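# Move the cart parcel into the desk letter tray

## Task

Take the parcel off the cart and set it in the letter tray on the desk so it rests entirely within the tray's walls, then release it and pull the hand away. It must stay there without the robot holding it, and the robot must not topple or finish leaning.

## Robot and tools

ROBOT. A wheeled base with a vertical column, a tilting head and two six-joint arms (left and right), each ending in a two-finger gripper. Folded, it is 0.73 m long, 0.62 m wide and 1.88 m tall; its front lies 0.40 m ahead of the column. The base drives straight or spins in place; it cannot strafe. Shoulders sit about 1.46 m up and 0.12 m ahead of the column. An empty hand reaches roughly 1 m from its shoulder and no lower than 0.47 m above the floor, so nothing on the floor can be grasped.

FRAMES. Base frame: origin on the floor under the column, between the drive wheels; x forward, y to the robot's left, z up. left_hand and right_hand are reported in this frame at the point where the fingers meet (tips extend 8 mm further); the hand's z axis runs along the fingers, its y axis across the opening. The odometry frame is the base frame as it was at scene start; base_odometry counts wheel rotation only, so slip shows up as false travel. Heading is positive leftward, within -3.142 to 3.142.

execute_actions. Argument "actions" is a list holding one action or none (empty just reports state and images). An action may contain:
- "base": exactly one key. translate_m is a relative drive distance in metres, -3 to 3, forward positive. rotate_rad is a relative in-place turn in radians, -3.2 to 3.2, counter-clockwise (left) positive. Both are offsets from where the base last measured itself.
- "joints": a single dictionary naming any joints of either arm and the head, each value an absolute target (not an offset). head_tilt_rad -0.61 to 1.308 (positive tilts down). Per arm, joint1 -2.879 to 2.879, joint2 0 to 3.141, joint3 0 to 3.019, joint4 -1.692 to 1.57, joint5 -1.57 to 1.57 (positive swings the hand to the robot's right), joint6 -2.094 to 2.094 (hand roll, positive clockwise viewed from behind), all radians; left_gripper_m / right_gripper_m 0 (closed) to 0.093 m fingertip gap.
- "speeds": optional caps for this action only, translate_m 0.05 to 0.8 m/s, rotate_rad 0.1 to 1 rad/s (top of range is the default). Arms ignore it. A base move that could not finish within about 8.667 s at its cap is refused.
Base and joint motions start together. Joints left out may still be driving toward earlier targets. Any bad key or out-of-range number rejects the whole call with no motion. "cameras" picks image sources: cam_head_left, cam_head_right, cam_left_wrist, cam_right_wrist, nav_camera, or "all"; omitted or null gives all, [] gives none.

wait(seconds 0 to 10) lets time pass with no new command and returns state and images. zoom_image(camera, region [x0,y0,x1,y1] pixels from the top-left, at most 504x504) enlarges part of that camera's latest full picture. read_manual returns only licence text. finished_scene(scene) closes the current scene, irreversibly, and reports success; the placement must already be stable.

ARM GEOMETRY (approximate). With left joint1 at -1.57 or right joint1 at 1.57 and joints 5, 6 at 0, the arm works in a vertical plane 0.23 m beside the column, facing forward. Let a = j2 - 0.35, b = 1.05 + j2 - j3, c = b - j4. Hand point ahead = 0.12 + 0.39 sin a + 0.38 cos b + 0.25 cos c; height = 1.46 + 0.39 cos a - 0.38 sin b - 0.25 sin c. c = 1.57 means fingers vertical downward. Example: j2, j3, j4 = 0.93, 0.78, 0.14 gives about 0.60 m ahead, 1.21 m up. Real hands tend to sit up to ~5 cm lower and nearer the column (more under load); trust the reported hand pose (1 to 3 cm error). Fingers-down loads: up to 2 kg out to 0.6 m ahead at 0.65 to 1.25 m height; light items (0.3 kg) up to 1.6 m high. Tiny moves (under ~0.03 rad, ~0.08 for joints 2 and 3) may not happen though reported done. For gentle contact, step about 0.05 rad per call from your previous target.

GRIPPING. Fingers are 7 cm long; the housing behind is 10 by 7 cm and the wrist camera protrudes 11 cm to one side. Command an opening smaller than the object; "off_target" is then expected. A reported opening staying at least 0.002 m above the target means something is held.

RESULT LINES. base_status/joint_status per motion: done, off_target (stopped short, may still push), contact_stop (base only; wheel stalled: back off 0.05 m before retrying or turning), time_out (arm blocked; it keeps a nearby target and pushes), not_followed under "joint command not followed" (a self-collision check withheld arm targets; move the offending joints back at least 0.05 rad, or move the other arm away). on_its_own describes what is happening uncommanded; "held at" is a held target. turned_by_wheels vs turned_by_imu disagreeing by over ~4% and at least 0.05 rad means a collision or slip. base_tilt gives forward/right lean in degrees; a forward value dropping 0.5 degrees during a move means leaning back—reverse 0.05 m. motor_effort lists only the wheels (percent, peak in brackets). wheel_motors_off = 1 means the wheels were cut for 2 s after about 3 s of hard pushing. Motor temperatures are listed per arm joint; MOTOR HOT appears at 85 °C and at 100 °C the arm drops its load (OVER-TEMPERATURE FAULT). To relieve a pushing arm, resend its reported positions as targets (a held load will sag slightly).

CAMERAS. Head cameras at about 1.5 m look forward and down by roughly head_tilt_rad. Wrist cameras sit behind the fingertips looking along the fingers, angled back toward the robot when the hand points down. nav_camera is at the base front, 0.23 m up, looking forward.

AVOID: dropping or sliding the parcel, table edges catching the column (tops between 0.30 and 1.20 m high), sustained hard pushing, arms striking or pressing each other, and tipping the robot. Release the parcel inside the tray before withdrawing.

Each tool is called as name(argument=value, ...) on one line, values as JSON.

## Session

execute_actions(actions=[])

Scene clock: 0.00 s.
Motor temperatures (°C, as the motors report them): left_arm=[23 22 24 23 24 22] | right_arm=[24 23 23 26 23 22]
base_odometry: x=+0.000 y=+0.000 heading=+0.000 (m, m, rad; odometry frame)
turned_by_wheels: +0.000 (rad since the last result)
turned_by_imu: +0.000 (rad since the last result)
base_tilt: forward=+0.3 right=-0.1 (deg)
base_status: not commanded
joint_positions: head_tilt_rad=+0.883 left_joint1_rad=-1.560 left_joint2_rad=+0.899 left_joint3_rad=+0.427 left_joint4_rad=-0.930 left_joint5_rad=-0.015 left_joint6_rad=-0.066 left_gripper_m=+0.095 right_joint1_rad=+1.566 right_joint2_rad=+0.887 right_joint3_rad=+0.428 right_joint4_rad=-0.947 right_joint5_rad=-0.033 right_joint6_rad=-0.089 right_gripper_m=+0.094
joint_status: not commanded
wheel_motors_off: 0
motor_effort: left_wheel=+2 right_wheel=+1 (%)
left_hand: x=+0.1567 y=+0.2295 z=+1.2453 quat_wxyz=(+0.424, +0.031, -0.905, -0.024) (m; base frame)
right_hand: x=+0.1568 y=-0.2209 z=+1.2489 quat_wxyz=(+0.426, +0.031, -0.904, -0.032) (m; base frame)
pictures: cam_head_left, cam_head_right, cam_left_wrist, cam_right_wrist, nav_camera
Images, in order (width x height): cam_head_left 672x504, cam_head_right 672x504, cam_left_wrist 672x504, cam_right_wrist 672x504, nav_camera 672x504.

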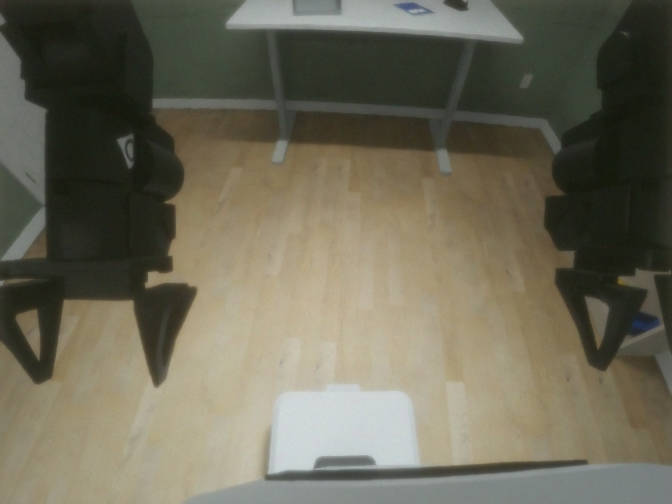

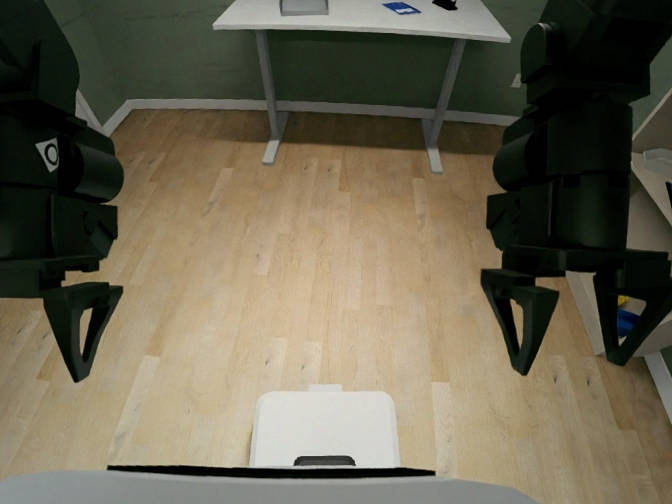

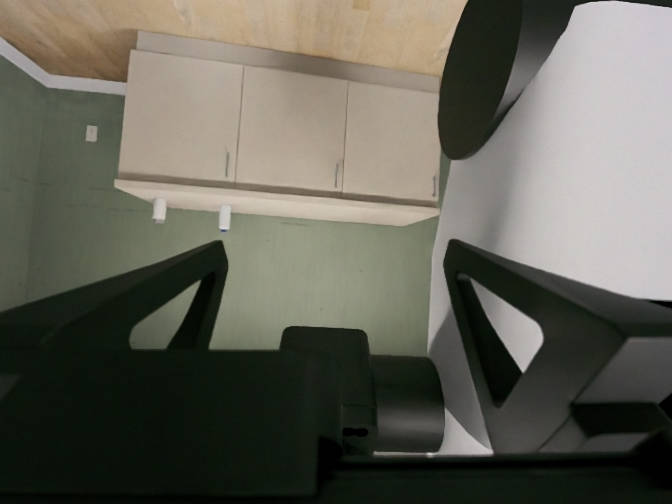

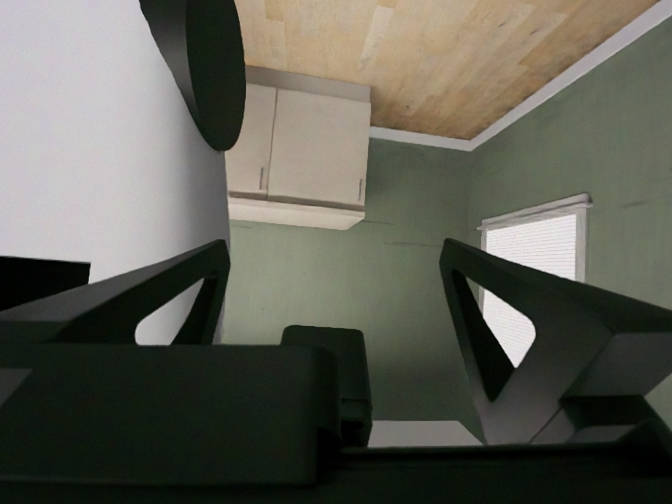

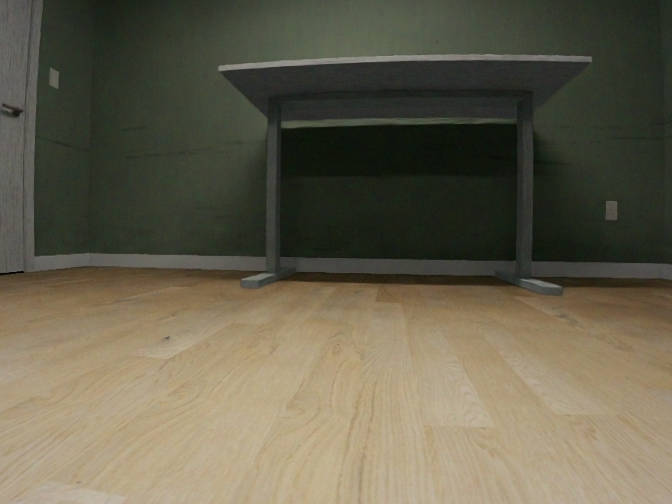

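execute_actions(actions=[{"base":{"rotate_rad":1.4},"joints":{"head_tilt_rad":0.5}}])

Scene clock: 2.87 s.
Motor temperatures (°C, as the motors report them): left_arm=[23 22 24 23 24 22] | right_arm=[24 24 23 26 23 22]
base_odometry: x=+0.000 y=+0.000 heading=+1.400 (m, m, rad; odometry frame)
turned_by_wheels: +1.400 (rad since the last result)
turned_by_imu: +1.371 (rad since the last result)
base_tilt: forward=+0.2 right=+0.0 (deg)
base_status: done
joint_positions: head_tilt_rad=+0.518 left_joint1_rad=-1.560 left_joint2_rad=+0.899 left_joint3_rad=+0.427 left_joint4_rad=-0.930 left_joint5_rad=-0.015 left_joint6_rad=-0.066 left_gripper_m=+0.095 right_joint1_rad=+1.566 right_joint2_rad=+0.887 right_joint3_rad=+0.428 right_joint4_rad=-0.947 right_joint5_rad=-0.033 right_joint6_rad=-0.089 right_gripper_m=+0.094
joint_status: all done
wheel_motors_off: 0
motor_effort: left_wheel=-1(32) right_wheel=+3(40) (%)
left_hand: x=+0.1567 y=+0.2295 z=+1.2453 quat_wxyz=(+0.424, +0.031, -0.905, -0.024) (m; base frame)
right_hand: x=+0.1568 y=-0.2209 z=+1.2489 quat_wxyz=(+0.426, +0.031, -0.904, -0.032) (m; base frame)
pictures: cam_head_left, cam_head_right, cam_left_wrist, cam_right_wrist, nav_camera
camera_calibration (this result's frames):
cam_head_left: T_world_to_cam=[[-0.0181119, -0.999803, 0.00806702, 0.0349927], [-0.55695, 0.00338812, -0.830539, 1.31572], [0.830349, -0.0195356, -0.556902, 0.755649], [0, 0, 0, 1]] pos_world=[0.105973, 0.04529, 1.5133]
cam_head_right: T_world_to_cam=[[-0.0284123, -0.999427, 0.0184149, -0.0539731], [-0.564999, 0.000859468, -0.825091, 1.30816], [0.824602, -0.0338471, -0.564699, 0.763719], [0, 0, 0, 1]] pos_world=[0.10781, -0.0292167, 1.51162]
Images, in order (width x height): cam_head_left 672x504, cam_head_right 672x504, cam_left_wrist 672x504, cam_right_wrist 672x504, nav_camera 672x504.

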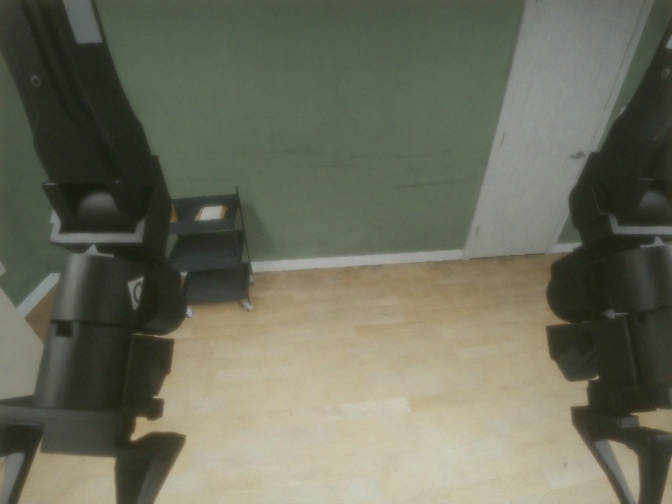

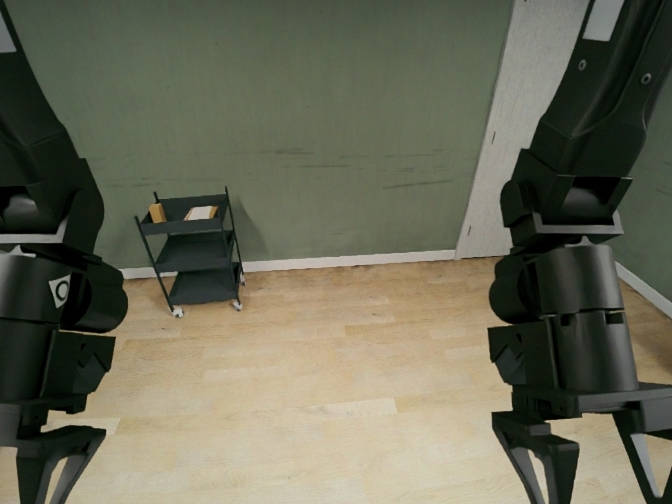

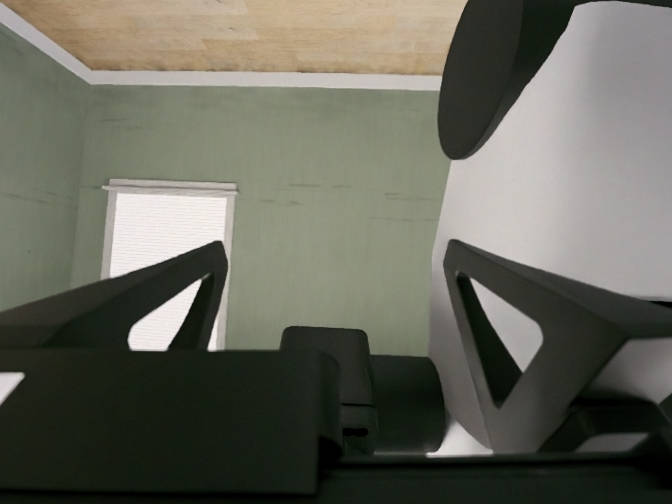

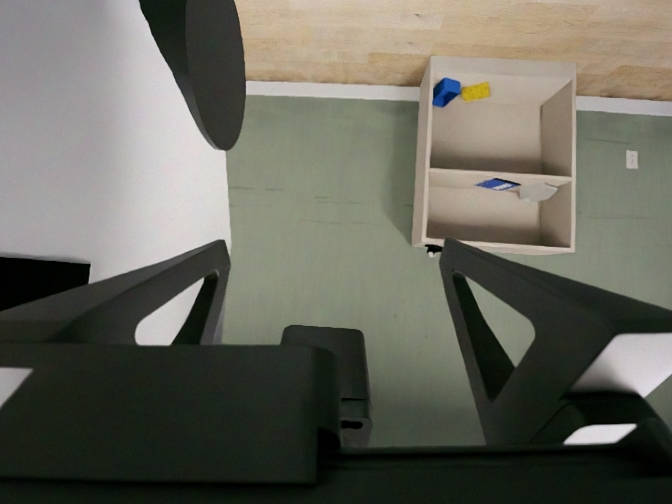

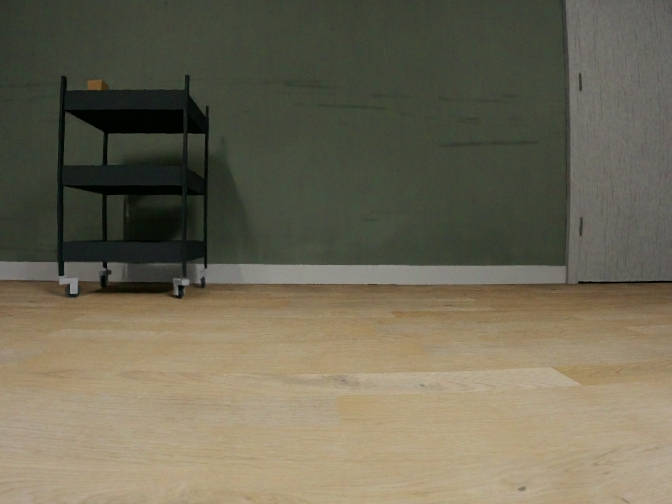

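zoom_image(camera="cam_head_right", region=[110, 170, 270, 330])

Region (110, 170, 270, 330) of cam_head_right's 672x504 image, scaled by 3.150, with more detail than that image has.

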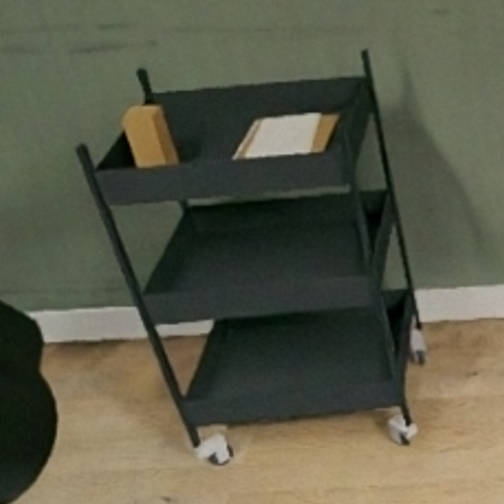

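execute_actions(actions=[{"base":{"rotate_rad":0.4}}], cameras=[])

execute_actions(actions=[{"base":{"translate_m":1.0},"joints":{"head_tilt_rad":0.8,"left_joint1_rad":-1.57,"left_joint2_rad":0.9,"left_joint3_rad":1.3,"left_joint4_rad":-0.92,"left_joint5_rad":0,"left_joint6_rad":0}}])

Scene clock: 19.77 s.
Motor temperatures (°C, as the motors report them): left_arm=[23 22 24 23 24 22] | right_arm=[24 24 23 26 23 22]
base_odometry: x=+0.000 y=+0.000 heading=+1.799 (m, m, rad; odometry frame)
turned_by_wheels: +0.399 (rad since the last result)
turned_by_imu: +0.392 (rad since the last result)
base_tilt: forward=+0.3 right=+0.0 (deg)
base_status: done
joint_positions: head_tilt_rad=+0.518 left_joint1_rad=-1.560 left_joint2_rad=+0.899 left_joint3_rad=+0.427 left_joint4_rad=-0.930 left_joint5_rad=-0.015 left_joint6_rad=-0.066 left_gripper_m=+0.095 right_joint1_rad=+1.566 right_joint2_rad=+0.887 right_joint3_rad=+0.428 right_joint4_rad=-0.947 right_joint5_rad=-0.033 right_joint6_rad=-0.089 right_gripper_m=+0.094
joint_status: not commanded
wheel_motors_off: 0
motor_effort: left_wheel=-2(28) right_wheel=+2(34) (%)
left_hand: x=+0.1565 y=+0.2295 z=+1.2454 quat_wxyz=(+0.424, +0.031, -0.905, -0.024) (m; base frame)
right_hand: x=+0.1568 y=-0.2209 z=+1.2489 quat_wxyz=(+0.426, +0.031, -0.904, -0.032) (m; base frame)
pictures: none
No camera images: the call's "cameras" was empty. Leave "cameras" out to get every camera's image.

Scene clock: 22.87 s.
Motor temperatures (°C, as the motors report them): left_arm=[23 22 25 23 24 22] | right_arm=[24 24 23 26 23 22]
base_odometry: x=-0.226 y=+0.974 heading=+1.798 (m, m, rad; odometry frame)
turned_by_wheels: +0.000 (rad since the last result)
turned_by_imu: +0.002 (rad since the last result)
base_tilt: forward=+0.3 right=+0.0 (deg)
base_status: done
joint_positions: head_tilt_rad=+0.803 left_joint1_rad=-1.560 left_joint2_rad=+0.899 left_joint3_rad=+1.280 left_joint4_rad=-0.922 left_joint5_rad=-0.002 left_joint6_rad=-0.012 left_gripper_m=+0.095 right_joint1_rad=+1.566 right_joint2_rad=+0.887 right_joint3_rad=+0.429 right_joint4_rad=-0.947 right_joint5_rad=-0.033 right_joint6_rad=-0.089 right_gripper_m=+0.094
joint_status: all done
wheel_motors_off: 0
motor_effort: left_wheel=+0(41) right_wheel=+2(63) (%)
left_hand: x=+0.6216 y=+0.2292 z=+1.3016 quat_wxyz=(+0.009, +0.009, -1.000, -0.006) (m; base frame)
right_hand: x=+0.1576 y=-0.2209 z=+1.2486 quat_wxyz=(+0.425, +0.031, -0.904, -0.032) (m; base frame)
pictures: cam_head_left, cam_head_right, cam_left_wrist, cam_right_wrist, nav_camera
camera_calibration (this result's frames):
cam_head_left: T_world_to_cam=[[-0.0151219, -0.999803, 0.0128236, 0.027518], [-0.767561, 0.00338812, -0.640967, 1.03431], [0.640798, -0.0195356, -0.767461, 1.08939], [0, 0, 0, 1]] pos_world=[0.0962365, 0.04529, 1.49867]
cam_head_right: T_world_to_cam=[[-0.0221062, -0.999427, 0.0256454, -0.0654234], [-0.773758, 0.000859468, -0.63348, 1.02352], [0.633095, -0.0338471, -0.773334, 1.09459], [0, 0, 0, 1]] pos_world=[0.0975275, -0.0292167, 1.49654]
cam_left_wrist: T_world_to_cam=[[0.0146539, -0.999884, -0.00414428, 0.224592], [-0.792394, -0.0141407, 0.609845, -0.294808], [-0.609833, -0.00565272, -0.79251, 1.53319], [0, 0, 0, 1]] pos_world=[0.698095, 0.229064, 1.39579]
cam_right_wrist: T_world_to_cam=[[0.042971, -0.996741, -0.0682668, -0.143952], [-0.0637373, -0.0709257, 0.995443, -1.24712], [-0.997041, -0.038424, -0.0665773, 0.352798], [0, 0, 0, 1]] pos_world=[0.278452, -0.21838, 1.2551]
Images, in order (width x height): cam_head_left 672x504, cam_head_right 672x504, cam_left_wrist 672x504, cam_right_wrist 672x504, nav_camera 672x504.

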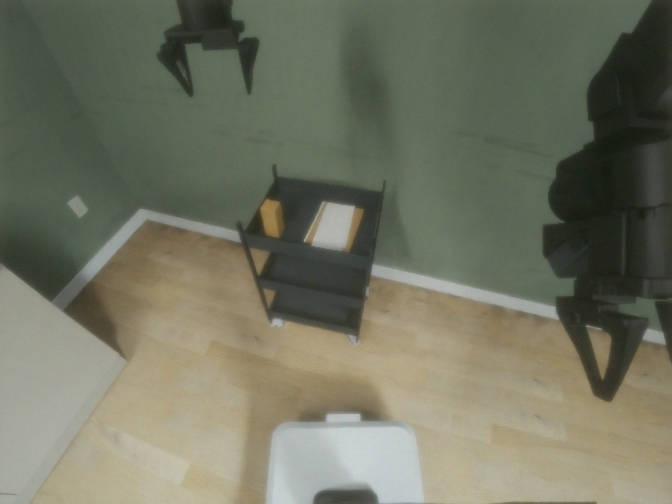

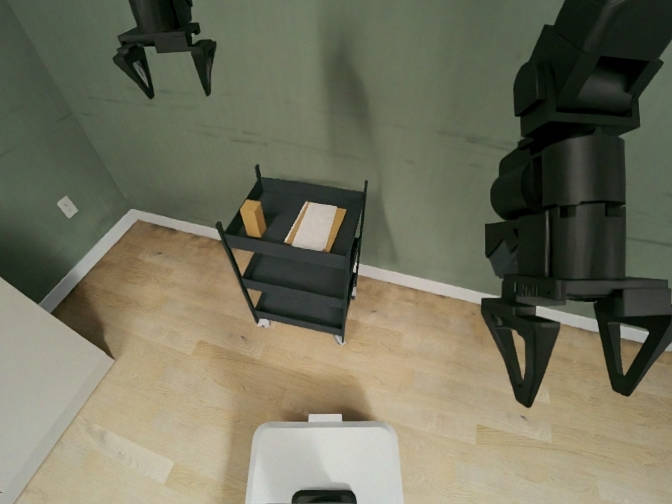

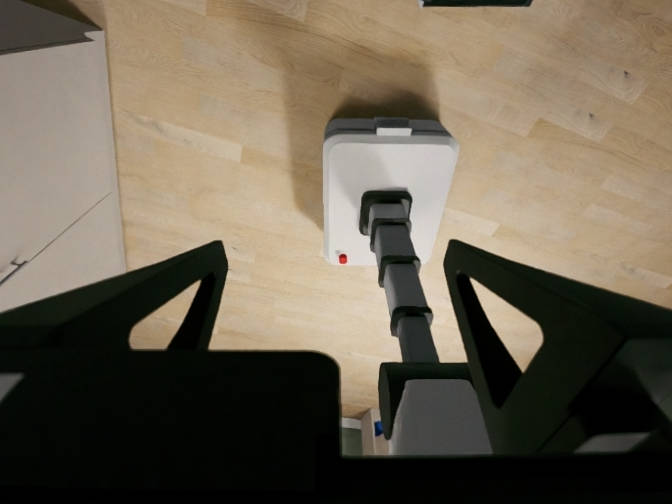

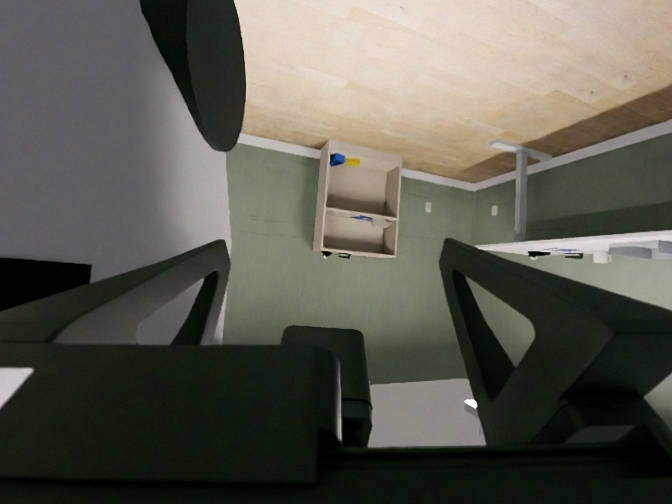

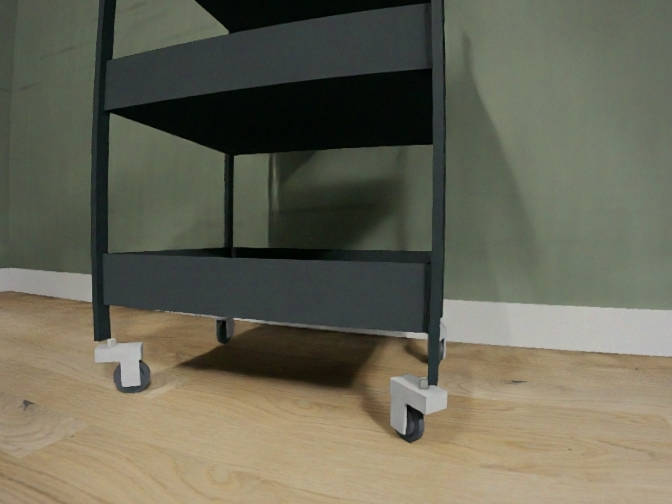

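zoom_image(camera="cam_head_left", region=[220, 150, 400, 270])

Region (220, 150, 400, 270) of cam_head_left's 672x504 image, scaled by 2.800, with more detail than that image has.

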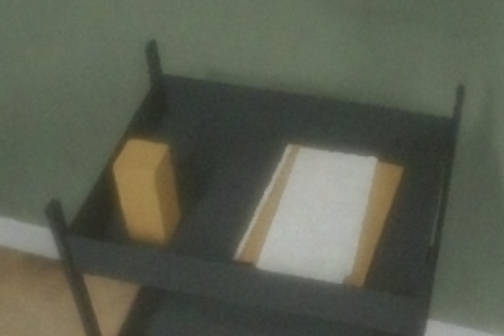

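execute_actions(actions=[{"base":{"translate_m":0.28},"joints":{"head_tilt_rad":0.95,"left_joint2_rad":1.42,"left_joint3_rad":1.33,"left_joint4_rad":-0.43,"left_joint6_rad":0.25}}], cameras=["cam_head_left","cam_head_right","cam_left_wrist","nav_camera"])

Scene clock: 25.70 s.
Motor temperatures (°C, as the motors report them): left_arm=[23 22 25 23 24 22] | right_arm=[24 24 23 26 23 22]
base_odometry: x=-0.289 y=+1.247 heading=+1.798 (m, m, rad; odometry frame)
turned_by_wheels: -0.001 (rad since the last result)
turned_by_imu: +0.000 (rad since the last result)
base_tilt: forward=+0.3 right=-0.1 (deg)
base_status: done
joint_positions: head_tilt_rad=+0.951 left_joint1_rad=-1.560 left_joint2_rad=+1.423 left_joint3_rad=+1.325 left_joint4_rad=-0.435 left_joint5_rad=-0.002 left_joint6_rad=+0.236 left_gripper_m=+0.095 right_joint1_rad=+1.566 right_joint2_rad=+0.887 right_joint3_rad=+0.429 right_joint4_rad=-0.947 right_joint5_rad=-0.033 right_joint6_rad=-0.089 right_gripper_m=+0.094
joint_status: all done
wheel_motors_off: 0
motor_effort: left_wheel=-1(30) right_wheel=+1(43) (%)
left_hand: x=+0.6182 y=+0.2316 z=+1.0450 quat_wxyz=(+0.005, -0.115, -0.993, -0.005) (m; base frame)
right_hand: x=+0.1573 y=-0.2209 z=+1.2487 quat_wxyz=(+0.425, +0.031, -0.904, -0.032) (m; base frame)
pictures: cam_head_left, cam_head_right, cam_left_wrist, nav_camera
camera_calibration (this result's frames):
cam_head_left: T_world_to_cam=[[-0.0130576, -0.999803, 0.0149204, 0.0241857], [-0.853968, 0.00338812, -0.520314, 0.852826], [0.520161, -0.0195356, -0.853845, 1.22845], [0, 0, 0, 1]] pos_world=[0.0896107, 0.04529, 1.49228]
cam_head_right: T_world_to_cam=[[-0.0180673, -0.999427, 0.0286346, -0.0702287], [-0.85899, 0.000859468, -0.511992, 0.840686], [0.511674, -0.0338471, -0.858513, 1.23184], [0, 0, 0, 1]] pos_world=[0.0905722, -0.0292167, 1.48998]
cam_left_wrist: T_world_to_cam=[[-0.231223, -0.9729, -0.00153972, 0.36897], [-0.775375, 0.183322, 0.604307, -0.191407], [-0.587648, 0.140924, -0.79675, 1.28456], [0, 0, 0, 1]] pos_world=[0.69177, 0.213035, 1.13971]
Images, in order (width x height): cam_head_left 672x504, cam_head_right 672x504, cam_left_wrist 672x504, nav_camera 672x504.

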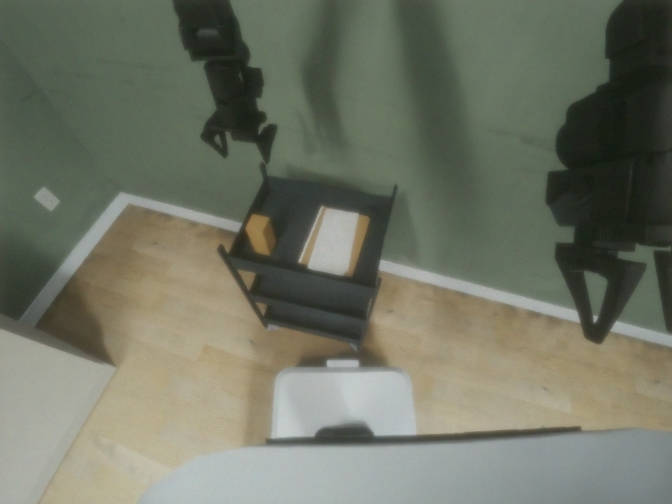

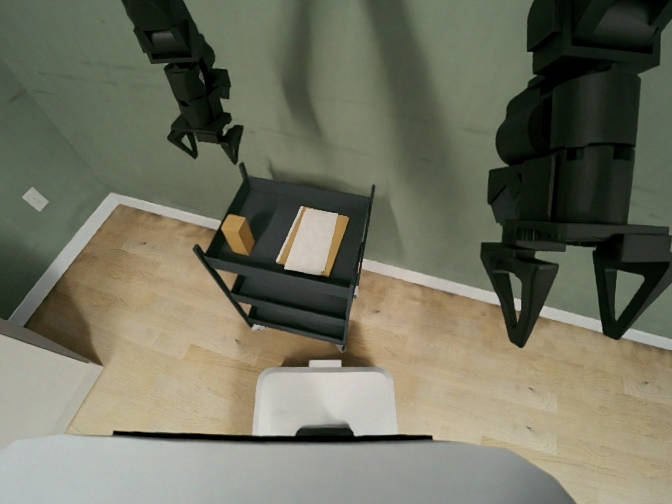

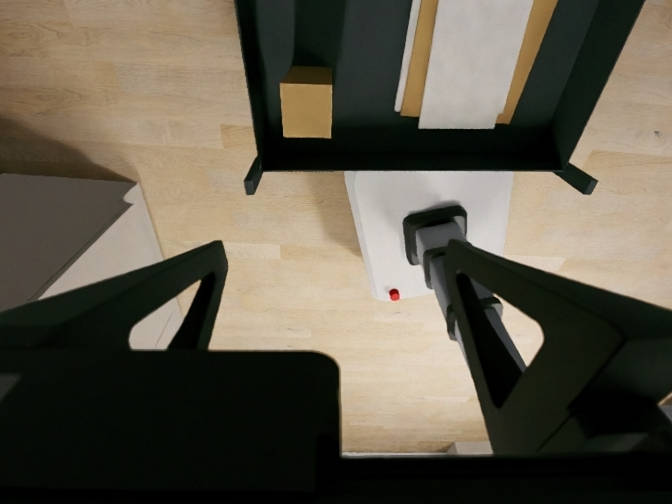

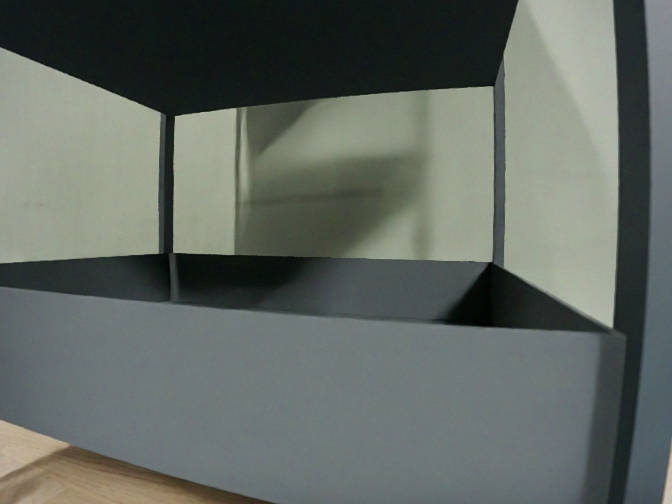

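execute_actions(actions=[{"joints":{"left_joint1_rad":-1.52,"left_joint2_rad":1.91,"left_joint3_rad":1.70,"left_joint4_rad":-0.31,"left_joint6_rad":0.27}}], cameras=["cam_head_left","cam_left_wrist"])

Scene clock: 28.20 s.
Motor temperatures (°C, as the motors report them): left_arm=[23 23 25 23 24 22] | right_arm=[24 24 23 26 23 22]
base_odometry: x=-0.289 y=+1.247 heading=+1.798 (m, m, rad; odometry frame)
turned_by_wheels: +0.000 (rad since the last result)
turned_by_imu: +0.000 (rad since the last result)
base_tilt: forward=+0.3 right=+0.0 (deg)
base_status: not commanded
joint_positions: head_tilt_rad=+0.951 left_joint1_rad=-1.528 left_joint2_rad=+1.919 left_joint3_rad=+1.691 left_joint4_rad=-0.311 left_joint5_rad=-0.001 left_joint6_rad=+0.256 left_gripper_m=+0.095 right_joint1_rad=+1.566 right_joint2_rad=+0.887 right_joint3_rad=+0.429 right_joint4_rad=-0.947 right_joint5_rad=-0.033 right_joint6_rad=-0.089 right_gripper_m=+0.094
joint_status: all done
wheel_motors_off: 0
motor_effort: left_wheel=-2(3) right_wheel=+3(3) (%)
left_hand: x=+0.6157 y=+0.2585 z=+0.8447 quat_wxyz=(+0.010, -0.117, -0.993, -0.018) (m; base frame)
right_hand: x=+0.1573 y=-0.2209 z=+1.2487 quat_wxyz=(+0.425, +0.031, -0.904, -0.032) (m; base frame)
pictures: cam_head_left, cam_left_wrist
camera_calibration (this result's frames):
cam_head_left: T_world_to_cam=[[-0.0130576, -0.999803, 0.0149204, 0.0241858], [-0.853968, 0.00338812, -0.520314, 0.852826], [0.520161, -0.0195356, -0.853845, 1.22845], [0, 0, 0, 1]] pos_world=[0.0896107, 0.04529, 1.49228]
cam_left_wrist: T_world_to_cam=[[-0.235416, -0.971569, -0.0251366, 0.416419], [-0.770387, 0.170776, 0.61428, -0.0855352], [-0.592523, 0.163977, -0.788687, 1.1099], [0, 0, 0, 1]] pos_world=[0.689779, 0.23719, 0.938375]
Images, in order (width x height): cam_head_left 672x504, cam_left_wrist 672x504.

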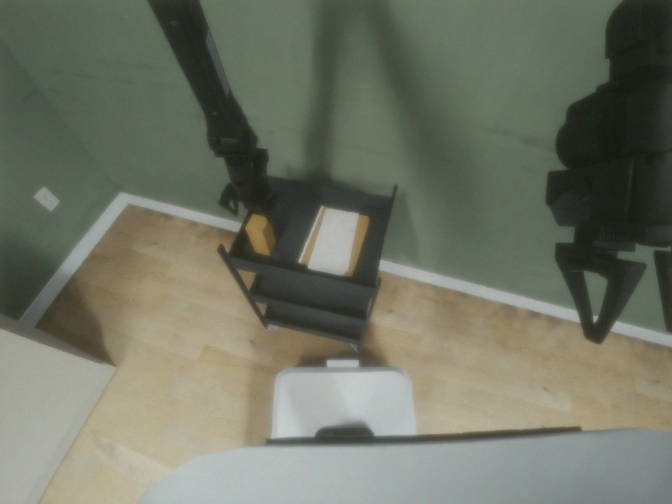

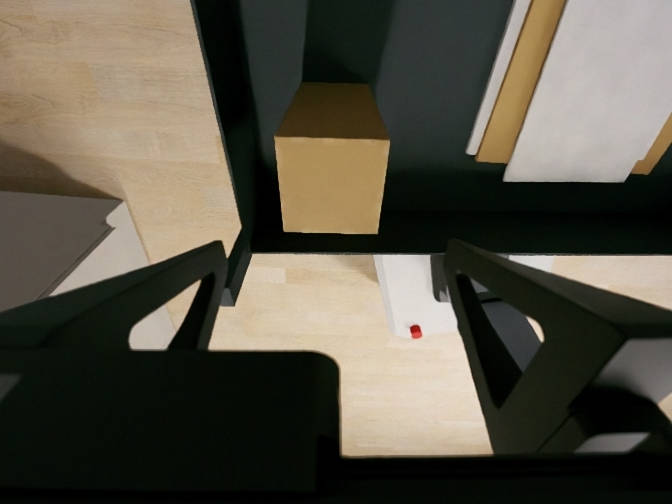

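execute_actions(actions=[{"joints":{"left_joint2_rad":2.15,"left_joint3_rad":1.995,"left_joint4_rad":-0.365,"left_gripper_m":0.076}}], cameras=["cam_left_wrist"])

execute_actions(actions=[{"joints":{"left_gripper_m":0.03}}], cameras=["cam_left_wrist"])

Scene clock: 29.87 s.
Motor temperatures (°C, as the motors report them): left_arm=[23 23 25 23 24 22] | right_arm=[24 24 23 26 23 22]
base_odometry: x=-0.289 y=+1.247 heading=+1.798 (m, m, rad; odometry frame)
turned_by_wheels: +0.000 (rad since the last result)
turned_by_imu: +0.000 (rad since the last result)
base_tilt: forward=+0.3 right=+0.0 (deg)
base_status: not commanded
joint_positions: head_tilt_rad=+0.951 left_joint1_rad=-1.528 left_joint2_rad=+2.163 left_joint3_rad=+1.982 left_joint4_rad=-0.361 left_joint5_rad=-0.001 left_joint6_rad=+0.256 left_gripper_m=+0.076 right_joint1_rad=+1.566 right_joint2_rad=+0.887 right_joint3_rad=+0.429 right_joint4_rad=-0.947 right_joint5_rad=-0.033 right_joint6_rad=-0.089 right_gripper_m=+0.094
joint_status: all done
wheel_motors_off: 0
motor_effort: left_wheel=-2(2) right_wheel=+3(2) (%)
left_hand: x=+0.6205 y=+0.2618 z=+0.7576 quat_wxyz=(+0.011, -0.117, -0.993, -0.017) (m; base frame)
right_hand: x=+0.1573 y=-0.2209 z=+1.2487 quat_wxyz=(+0.425, +0.031, -0.904, -0.032) (m; base frame)
pictures: cam_left_wrist
camera_calibration (this result's frames):
cam_left_wrist: T_world_to_cam=[[-0.235388, -0.971594, -0.0244537, 0.418049], [-0.768762, 0.170735, 0.616324, -0.0314042], [-0.594641, 0.163874, -0.787113, 1.0437], [0, 0, 0, 1]] pos_world=[0.694886, 0.240501, 0.851085]
Images, in order (width x height): cam_left_wrist 672x504.

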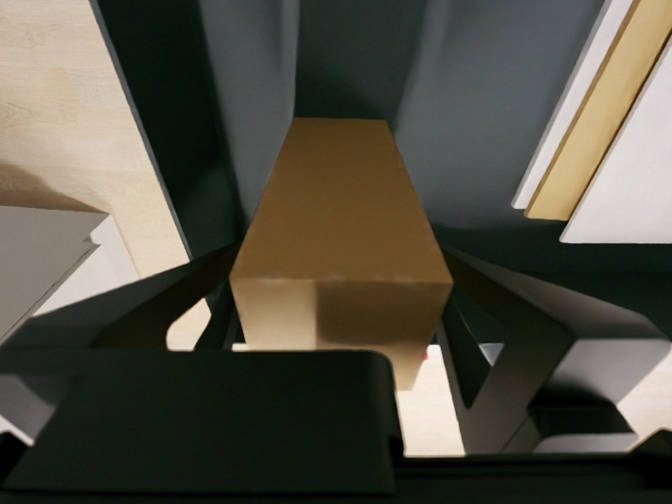

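Scene clock: 30.47 s.
Motor temperatures (°C, as the motors report them): left_arm=[23 23 25 23 24 22] | right_arm=[24 24 23 26 23 22]
base_odometry: x=-0.289 y=+1.247 heading=+1.798 (m, m, rad; odometry frame)
turned_by_wheels: +0.000 (rad since the last result)
turned_by_imu: +0.000 (rad since the last result)
base_tilt: forward=+0.3 right=+0.0 (deg)
base_status: not commanded
joint_positions: head_tilt_rad=+0.951 left_joint1_rad=-1.528 left_joint2_rad=+2.163 left_joint3_rad=+1.982 left_joint4_rad=-0.361 left_joint5_rad=-0.001 left_joint6_rad=+0.256 left_gripper_m=+0.051 right_joint1_rad=+1.566 right_joint2_rad=+0.887 right_joint3_rad=+0.429 right_joint4_rad=-0.947 right_joint5_rad=-0.033 right_joint6_rad=-0.089 right_gripper_m=+0.094
joint_status: left_gripper_m off_target (ended at +0.051, target +0.030)
wheel_motors_off: 0
motor_effort: left_wheel=-2(3) right_wheel=+1(4) (%)
left_hand: x=+0.6205 y=+0.2617 z=+0.7576 quat_wxyz=(+0.011, -0.117, -0.993, -0.017) (m; base frame)
right_hand: x=+0.1573 y=-0.2209 z=+1.2487 quat_wxyz=(+0.425, +0.031, -0.904, -0.032) (m; base frame)
pictures: cam_left_wrist
camera_calibration (this result's frames):
cam_left_wrist: T_world_to_cam=[[-0.235381, -0.971605, -0.0240851, 0.417705], [-0.768768, 0.170965, 0.616252, -0.0313925], [-0.594636, 0.16357, -0.787181, 1.04383], [0, 0, 0, 1]] pos_world=[0.694887, 0.240471, 0.851091]
Images, in order (width x height): cam_left_wrist 672x504.

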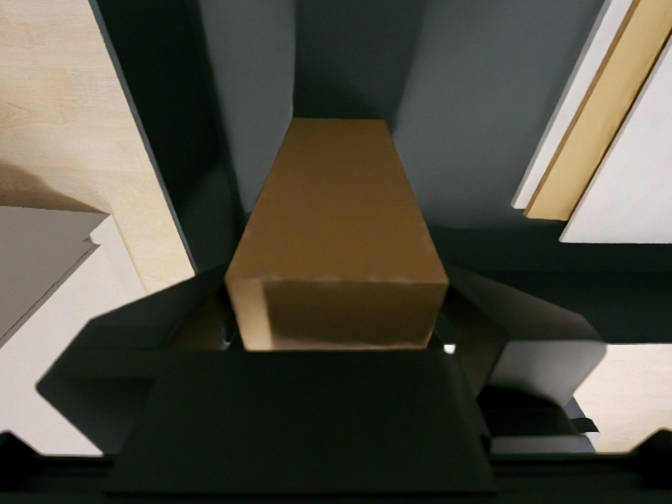

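execute_actions(actions=[{"joints":{"left_joint2_rad":1.42,"left_joint3_rad":1.33,"left_joint4_rad":-0.43}}], cameras=["cam_left_wrist","cam_head_left"])

Scene clock: 32.33 s.
Motor temperatures (°C, as the motors report them): left_arm=[23 23 25 23 24 22] | right_arm=[24 24 23 26 23 22]
base_odometry: x=-0.289 y=+1.247 heading=+1.798 (m, m, rad; odometry frame)
turned_by_wheels: +0.000 (rad since the last result)
turned_by_imu: +0.000 (rad since the last result)
base_tilt: forward=+0.2 right=-0.1 (deg)
base_status: not commanded
joint_positions: head_tilt_rad=+0.951 left_joint1_rad=-1.528 left_joint2_rad=+1.417 left_joint3_rad=+1.324 left_joint4_rad=-0.426 left_joint5_rad=-0.001 left_joint6_rad=+0.256 left_gripper_m=+0.051 right_joint1_rad=+1.566 right_joint2_rad=+0.887 right_joint3_rad=+0.429 right_joint4_rad=-0.947 right_joint5_rad=-0.033 right_joint6_rad=-0.089 right_gripper_m=+0.094
joint_status: all done
wheel_motors_off: 0
motor_effort: left_wheel=-2(3) right_wheel=+3(3) (%)
left_hand: x=+0.6218 y=+0.2511 z=+1.0482 quat_wxyz=(+0.000, -0.117, -0.993, -0.019) (m; base frame)
right_hand: x=+0.1573 y=-0.2209 z=+1.2487 quat_wxyz=(+0.425, +0.031, -0.904, -0.032) (m; base frame)
pictures: cam_head_left, cam_left_wrist
camera_calibration (this result's frames):
cam_head_left: T_world_to_cam=[[-0.0130576, -0.999803, 0.0149204, 0.0241857], [-0.853969, 0.00338812, -0.520314, 0.852826], [0.520161, -0.0195356, -0.853845, 1.22845], [0, 0, 0, 1]] pos_world=[0.0896107, 0.04529, 1.49228]
cam_left_wrist: T_world_to_cam=[[-0.235578, -0.971394, -0.029941, 0.420885], [-0.782516, 0.171322, 0.598597, -0.180707], [-0.576344, 0.164446, -0.800491, 1.27747], [0, 0, 0, 1]] pos_world=[0.69401, 0.229729, 1.14338]
Images, in order (width x height): cam_head_left 672x504, cam_left_wrist 672x504.

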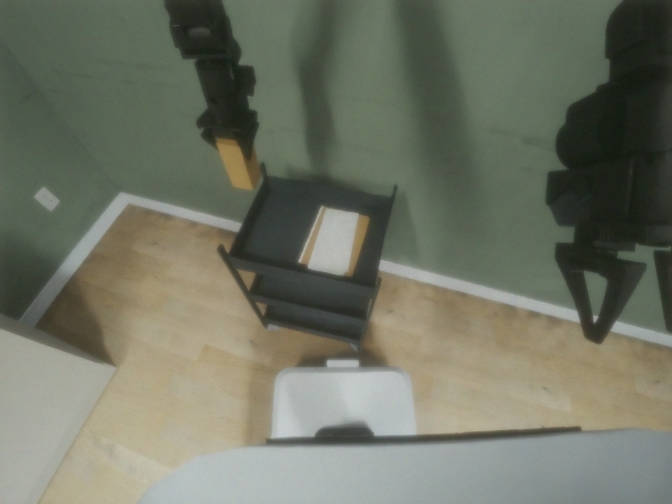

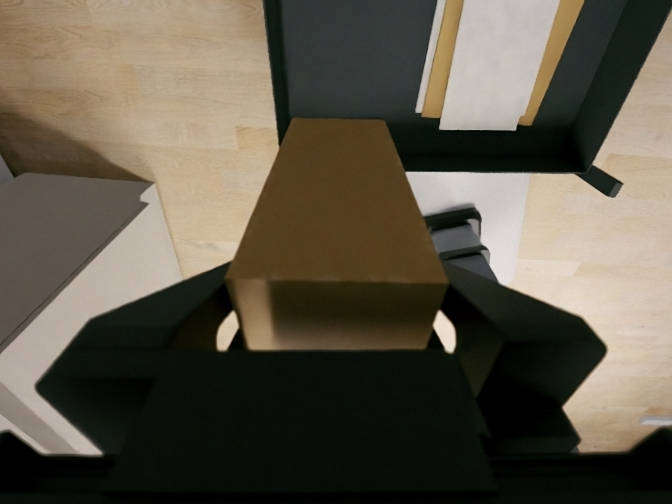

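execute_actions(actions=[{"base":{"translate_m":-1.4},"joints":{"head_tilt_rad":0.6,"left_joint1_rad":-1.57,"left_joint2_rad":0.9,"left_joint3_rad":1.3,"left_joint4_rad":-0.92,"left_joint6_rad":0}}], cameras=[])

execute_actions(actions=[{"base":{"rotate_rad":-1.84}}], cameras=[])

execute_actions(actions=[{"base":{"translate_m":0.8}}], cameras=["cam_head_left","cam_head_right","nav_camera"])

Scene clock: 36.30 s.
Motor temperatures (°C, as the motors report them): left_arm=[23 24 25 23 24 22] | right_arm=[24 24 23 26 23 22]
base_odometry: x=+0.026 y=-0.117 heading=+1.797 (m, m, rad; odometry frame)
turned_by_wheels: -0.001 (rad since the last result)
turned_by_imu: -0.003 (rad since the last result)
base_tilt: forward=+0.3 right=-0.1 (deg)
base_status: done
joint_positions: head_tilt_rad=+0.617 left_joint1_rad=-1.563 left_joint2_rad=+0.905 left_joint3_rad=+1.289 left_joint4_rad=-0.914 left_joint5_rad=-0.001 left_joint6_rad=+0.014 left_gripper_m=+0.051 right_joint1_rad=+1.566 right_joint2_rad=+0.887 right_joint3_rad=+0.426 right_joint4_rad=-0.947 right_joint5_rad=-0.033 right_joint6_rad=-0.089 right_gripper_m=+0.094
joint_status: all done
wheel_motors_off: 0
motor_effort: left_wheel=-1(56) right_wheel=+2(47) (%)
left_hand: x=+0.6270 y=+0.2279 z=+1.3012 quat_wxyz=(+0.004, -0.005, -1.000, -0.004) (m; base frame)
right_hand: x=+0.1558 y=-0.2209 z=+1.2492 quat_wxyz=(+0.427, +0.031, -0.903, -0.032) (m; base frame)
pictures: none
No camera images: the call's "cameras" was empty. Leave "cameras" out to get every camera's image.

Scene clock: 39.43 s.
Motor temperatures (°C, as the motors report them): left_arm=[23 24 26 23 24 22] | right_arm=[24 24 23 26 23 22]
base_odometry: x=+0.026 y=-0.117 heading=-0.043 (m, m, rad; odometry frame)
turned_by_wheels: -1.839 (rad since the last result)
turned_by_imu: -1.803 (rad since the last result)
base_tilt: forward=+0.2 right=+0.0 (deg)
base_status: done
joint_positions: head_tilt_rad=+0.617 left_joint1_rad=-1.563 left_joint2_rad=+0.905 left_joint3_rad=+1.289 left_joint4_rad=-0.914 left_joint5_rad=-0.001 left_joint6_rad=+0.014 left_gripper_m=+0.051 right_joint1_rad=+1.566 right_joint2_rad=+0.887 right_joint3_rad=+0.426 right_joint4_rad=-0.947 right_joint5_rad=-0.033 right_joint6_rad=-0.089 right_gripper_m=+0.094
joint_status: not commanded
wheel_motors_off: 0
motor_effort: left_wheel=+1(40) right_wheel=-2(37) (%)
left_hand: x=+0.6270 y=+0.2279 z=+1.3012 quat_wxyz=(+0.004, -0.005, -1.000, -0.004) (m; base frame)
right_hand: x=+0.1558 y=-0.2209 z=+1.2492 quat_wxyz=(+0.427, +0.031, -0.903, -0.032) (m; base frame)
pictures: none
No camera images: the call's "cameras" was empty. Leave "cameras" out to get every camera's image.

Scene clock: 42.27 s.
Motor temperatures (°C, as the motors report them): left_arm=[23 24 26 23 24 22] | right_arm=[24 24 23 26 23 22]
base_odometry: x=+0.825 y=-0.151 heading=-0.042 (m, m, rad; odometry frame)
turned_by_wheels: +0.000 (rad since the last result)
turned_by_imu: +0.002 (rad since the last result)
base_tilt: forward=+0.2 right=+0.0 (deg)
base_status: done
joint_positions: head_tilt_rad=+0.617 left_joint1_rad=-1.563 left_joint2_rad=+0.906 left_joint3_rad=+1.287 left_joint4_rad=-0.916 left_joint5_rad=-0.001 left_joint6_rad=+0.014 left_gripper_m=+0.051 right_joint1_rad=+1.566 right_joint2_rad=+0.887 right_joint3_rad=+0.430 right_joint4_rad=-0.947 right_joint5_rad=-0.033 right_joint6_rad=-0.089 right_gripper_m=+0.094
joint_status: not commanded
wheel_motors_off: 0
motor_effort: left_wheel=+1(54) right_wheel=+1(49) (%)
left_hand: x=+0.6257 y=+0.2279 z=+1.3004 quat_wxyz=(+0.006, -0.005, -1.000, -0.004) (m; base frame)
right_hand: x=+0.1579 y=-0.2209 z=+1.2486 quat_wxyz=(+0.425, +0.031, -0.904, -0.032) (m; base frame)
pictures: cam_head_left, cam_head_right, nav_camera
camera_calibration (this result's frames):
cam_head_left: T_world_to_cam=[[-0.0172313, -0.999803, 0.00980823, 0.0322672], [-0.635889, 0.00338812, -0.771773, 1.22917], [0.771588, -0.0195356, -0.635822, 0.880125], [0, 0, 0, 1]] pos_world=[0.103078, 0.04529, 1.50793]
cam_head_right: T_world_to_cam=[[-0.0264647, -0.999427, 0.0211184, -0.0582339], [-0.643364, 0.000859468, -0.76556, 1.2204], [0.765103, -0.0338471, -0.643017, 0.887304], [0, 0, 0, 1]] pos_world=[0.10474, -0.0292167, 1.50607]
Images, in order (width x height): cam_head_left 672x504, cam_head_right 672x504, nav_camera 672x504.

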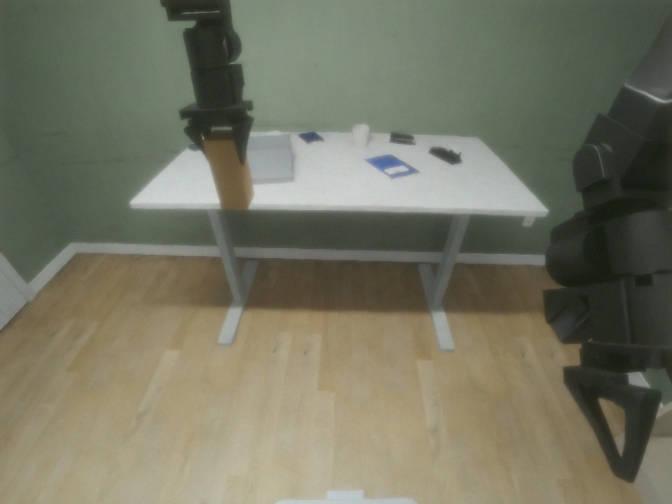

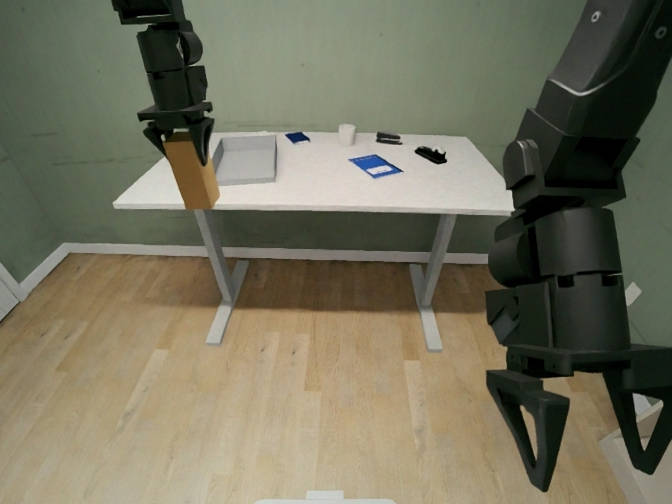

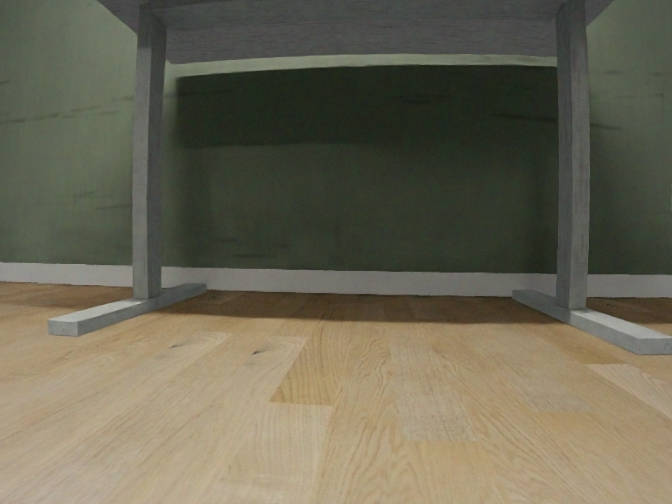

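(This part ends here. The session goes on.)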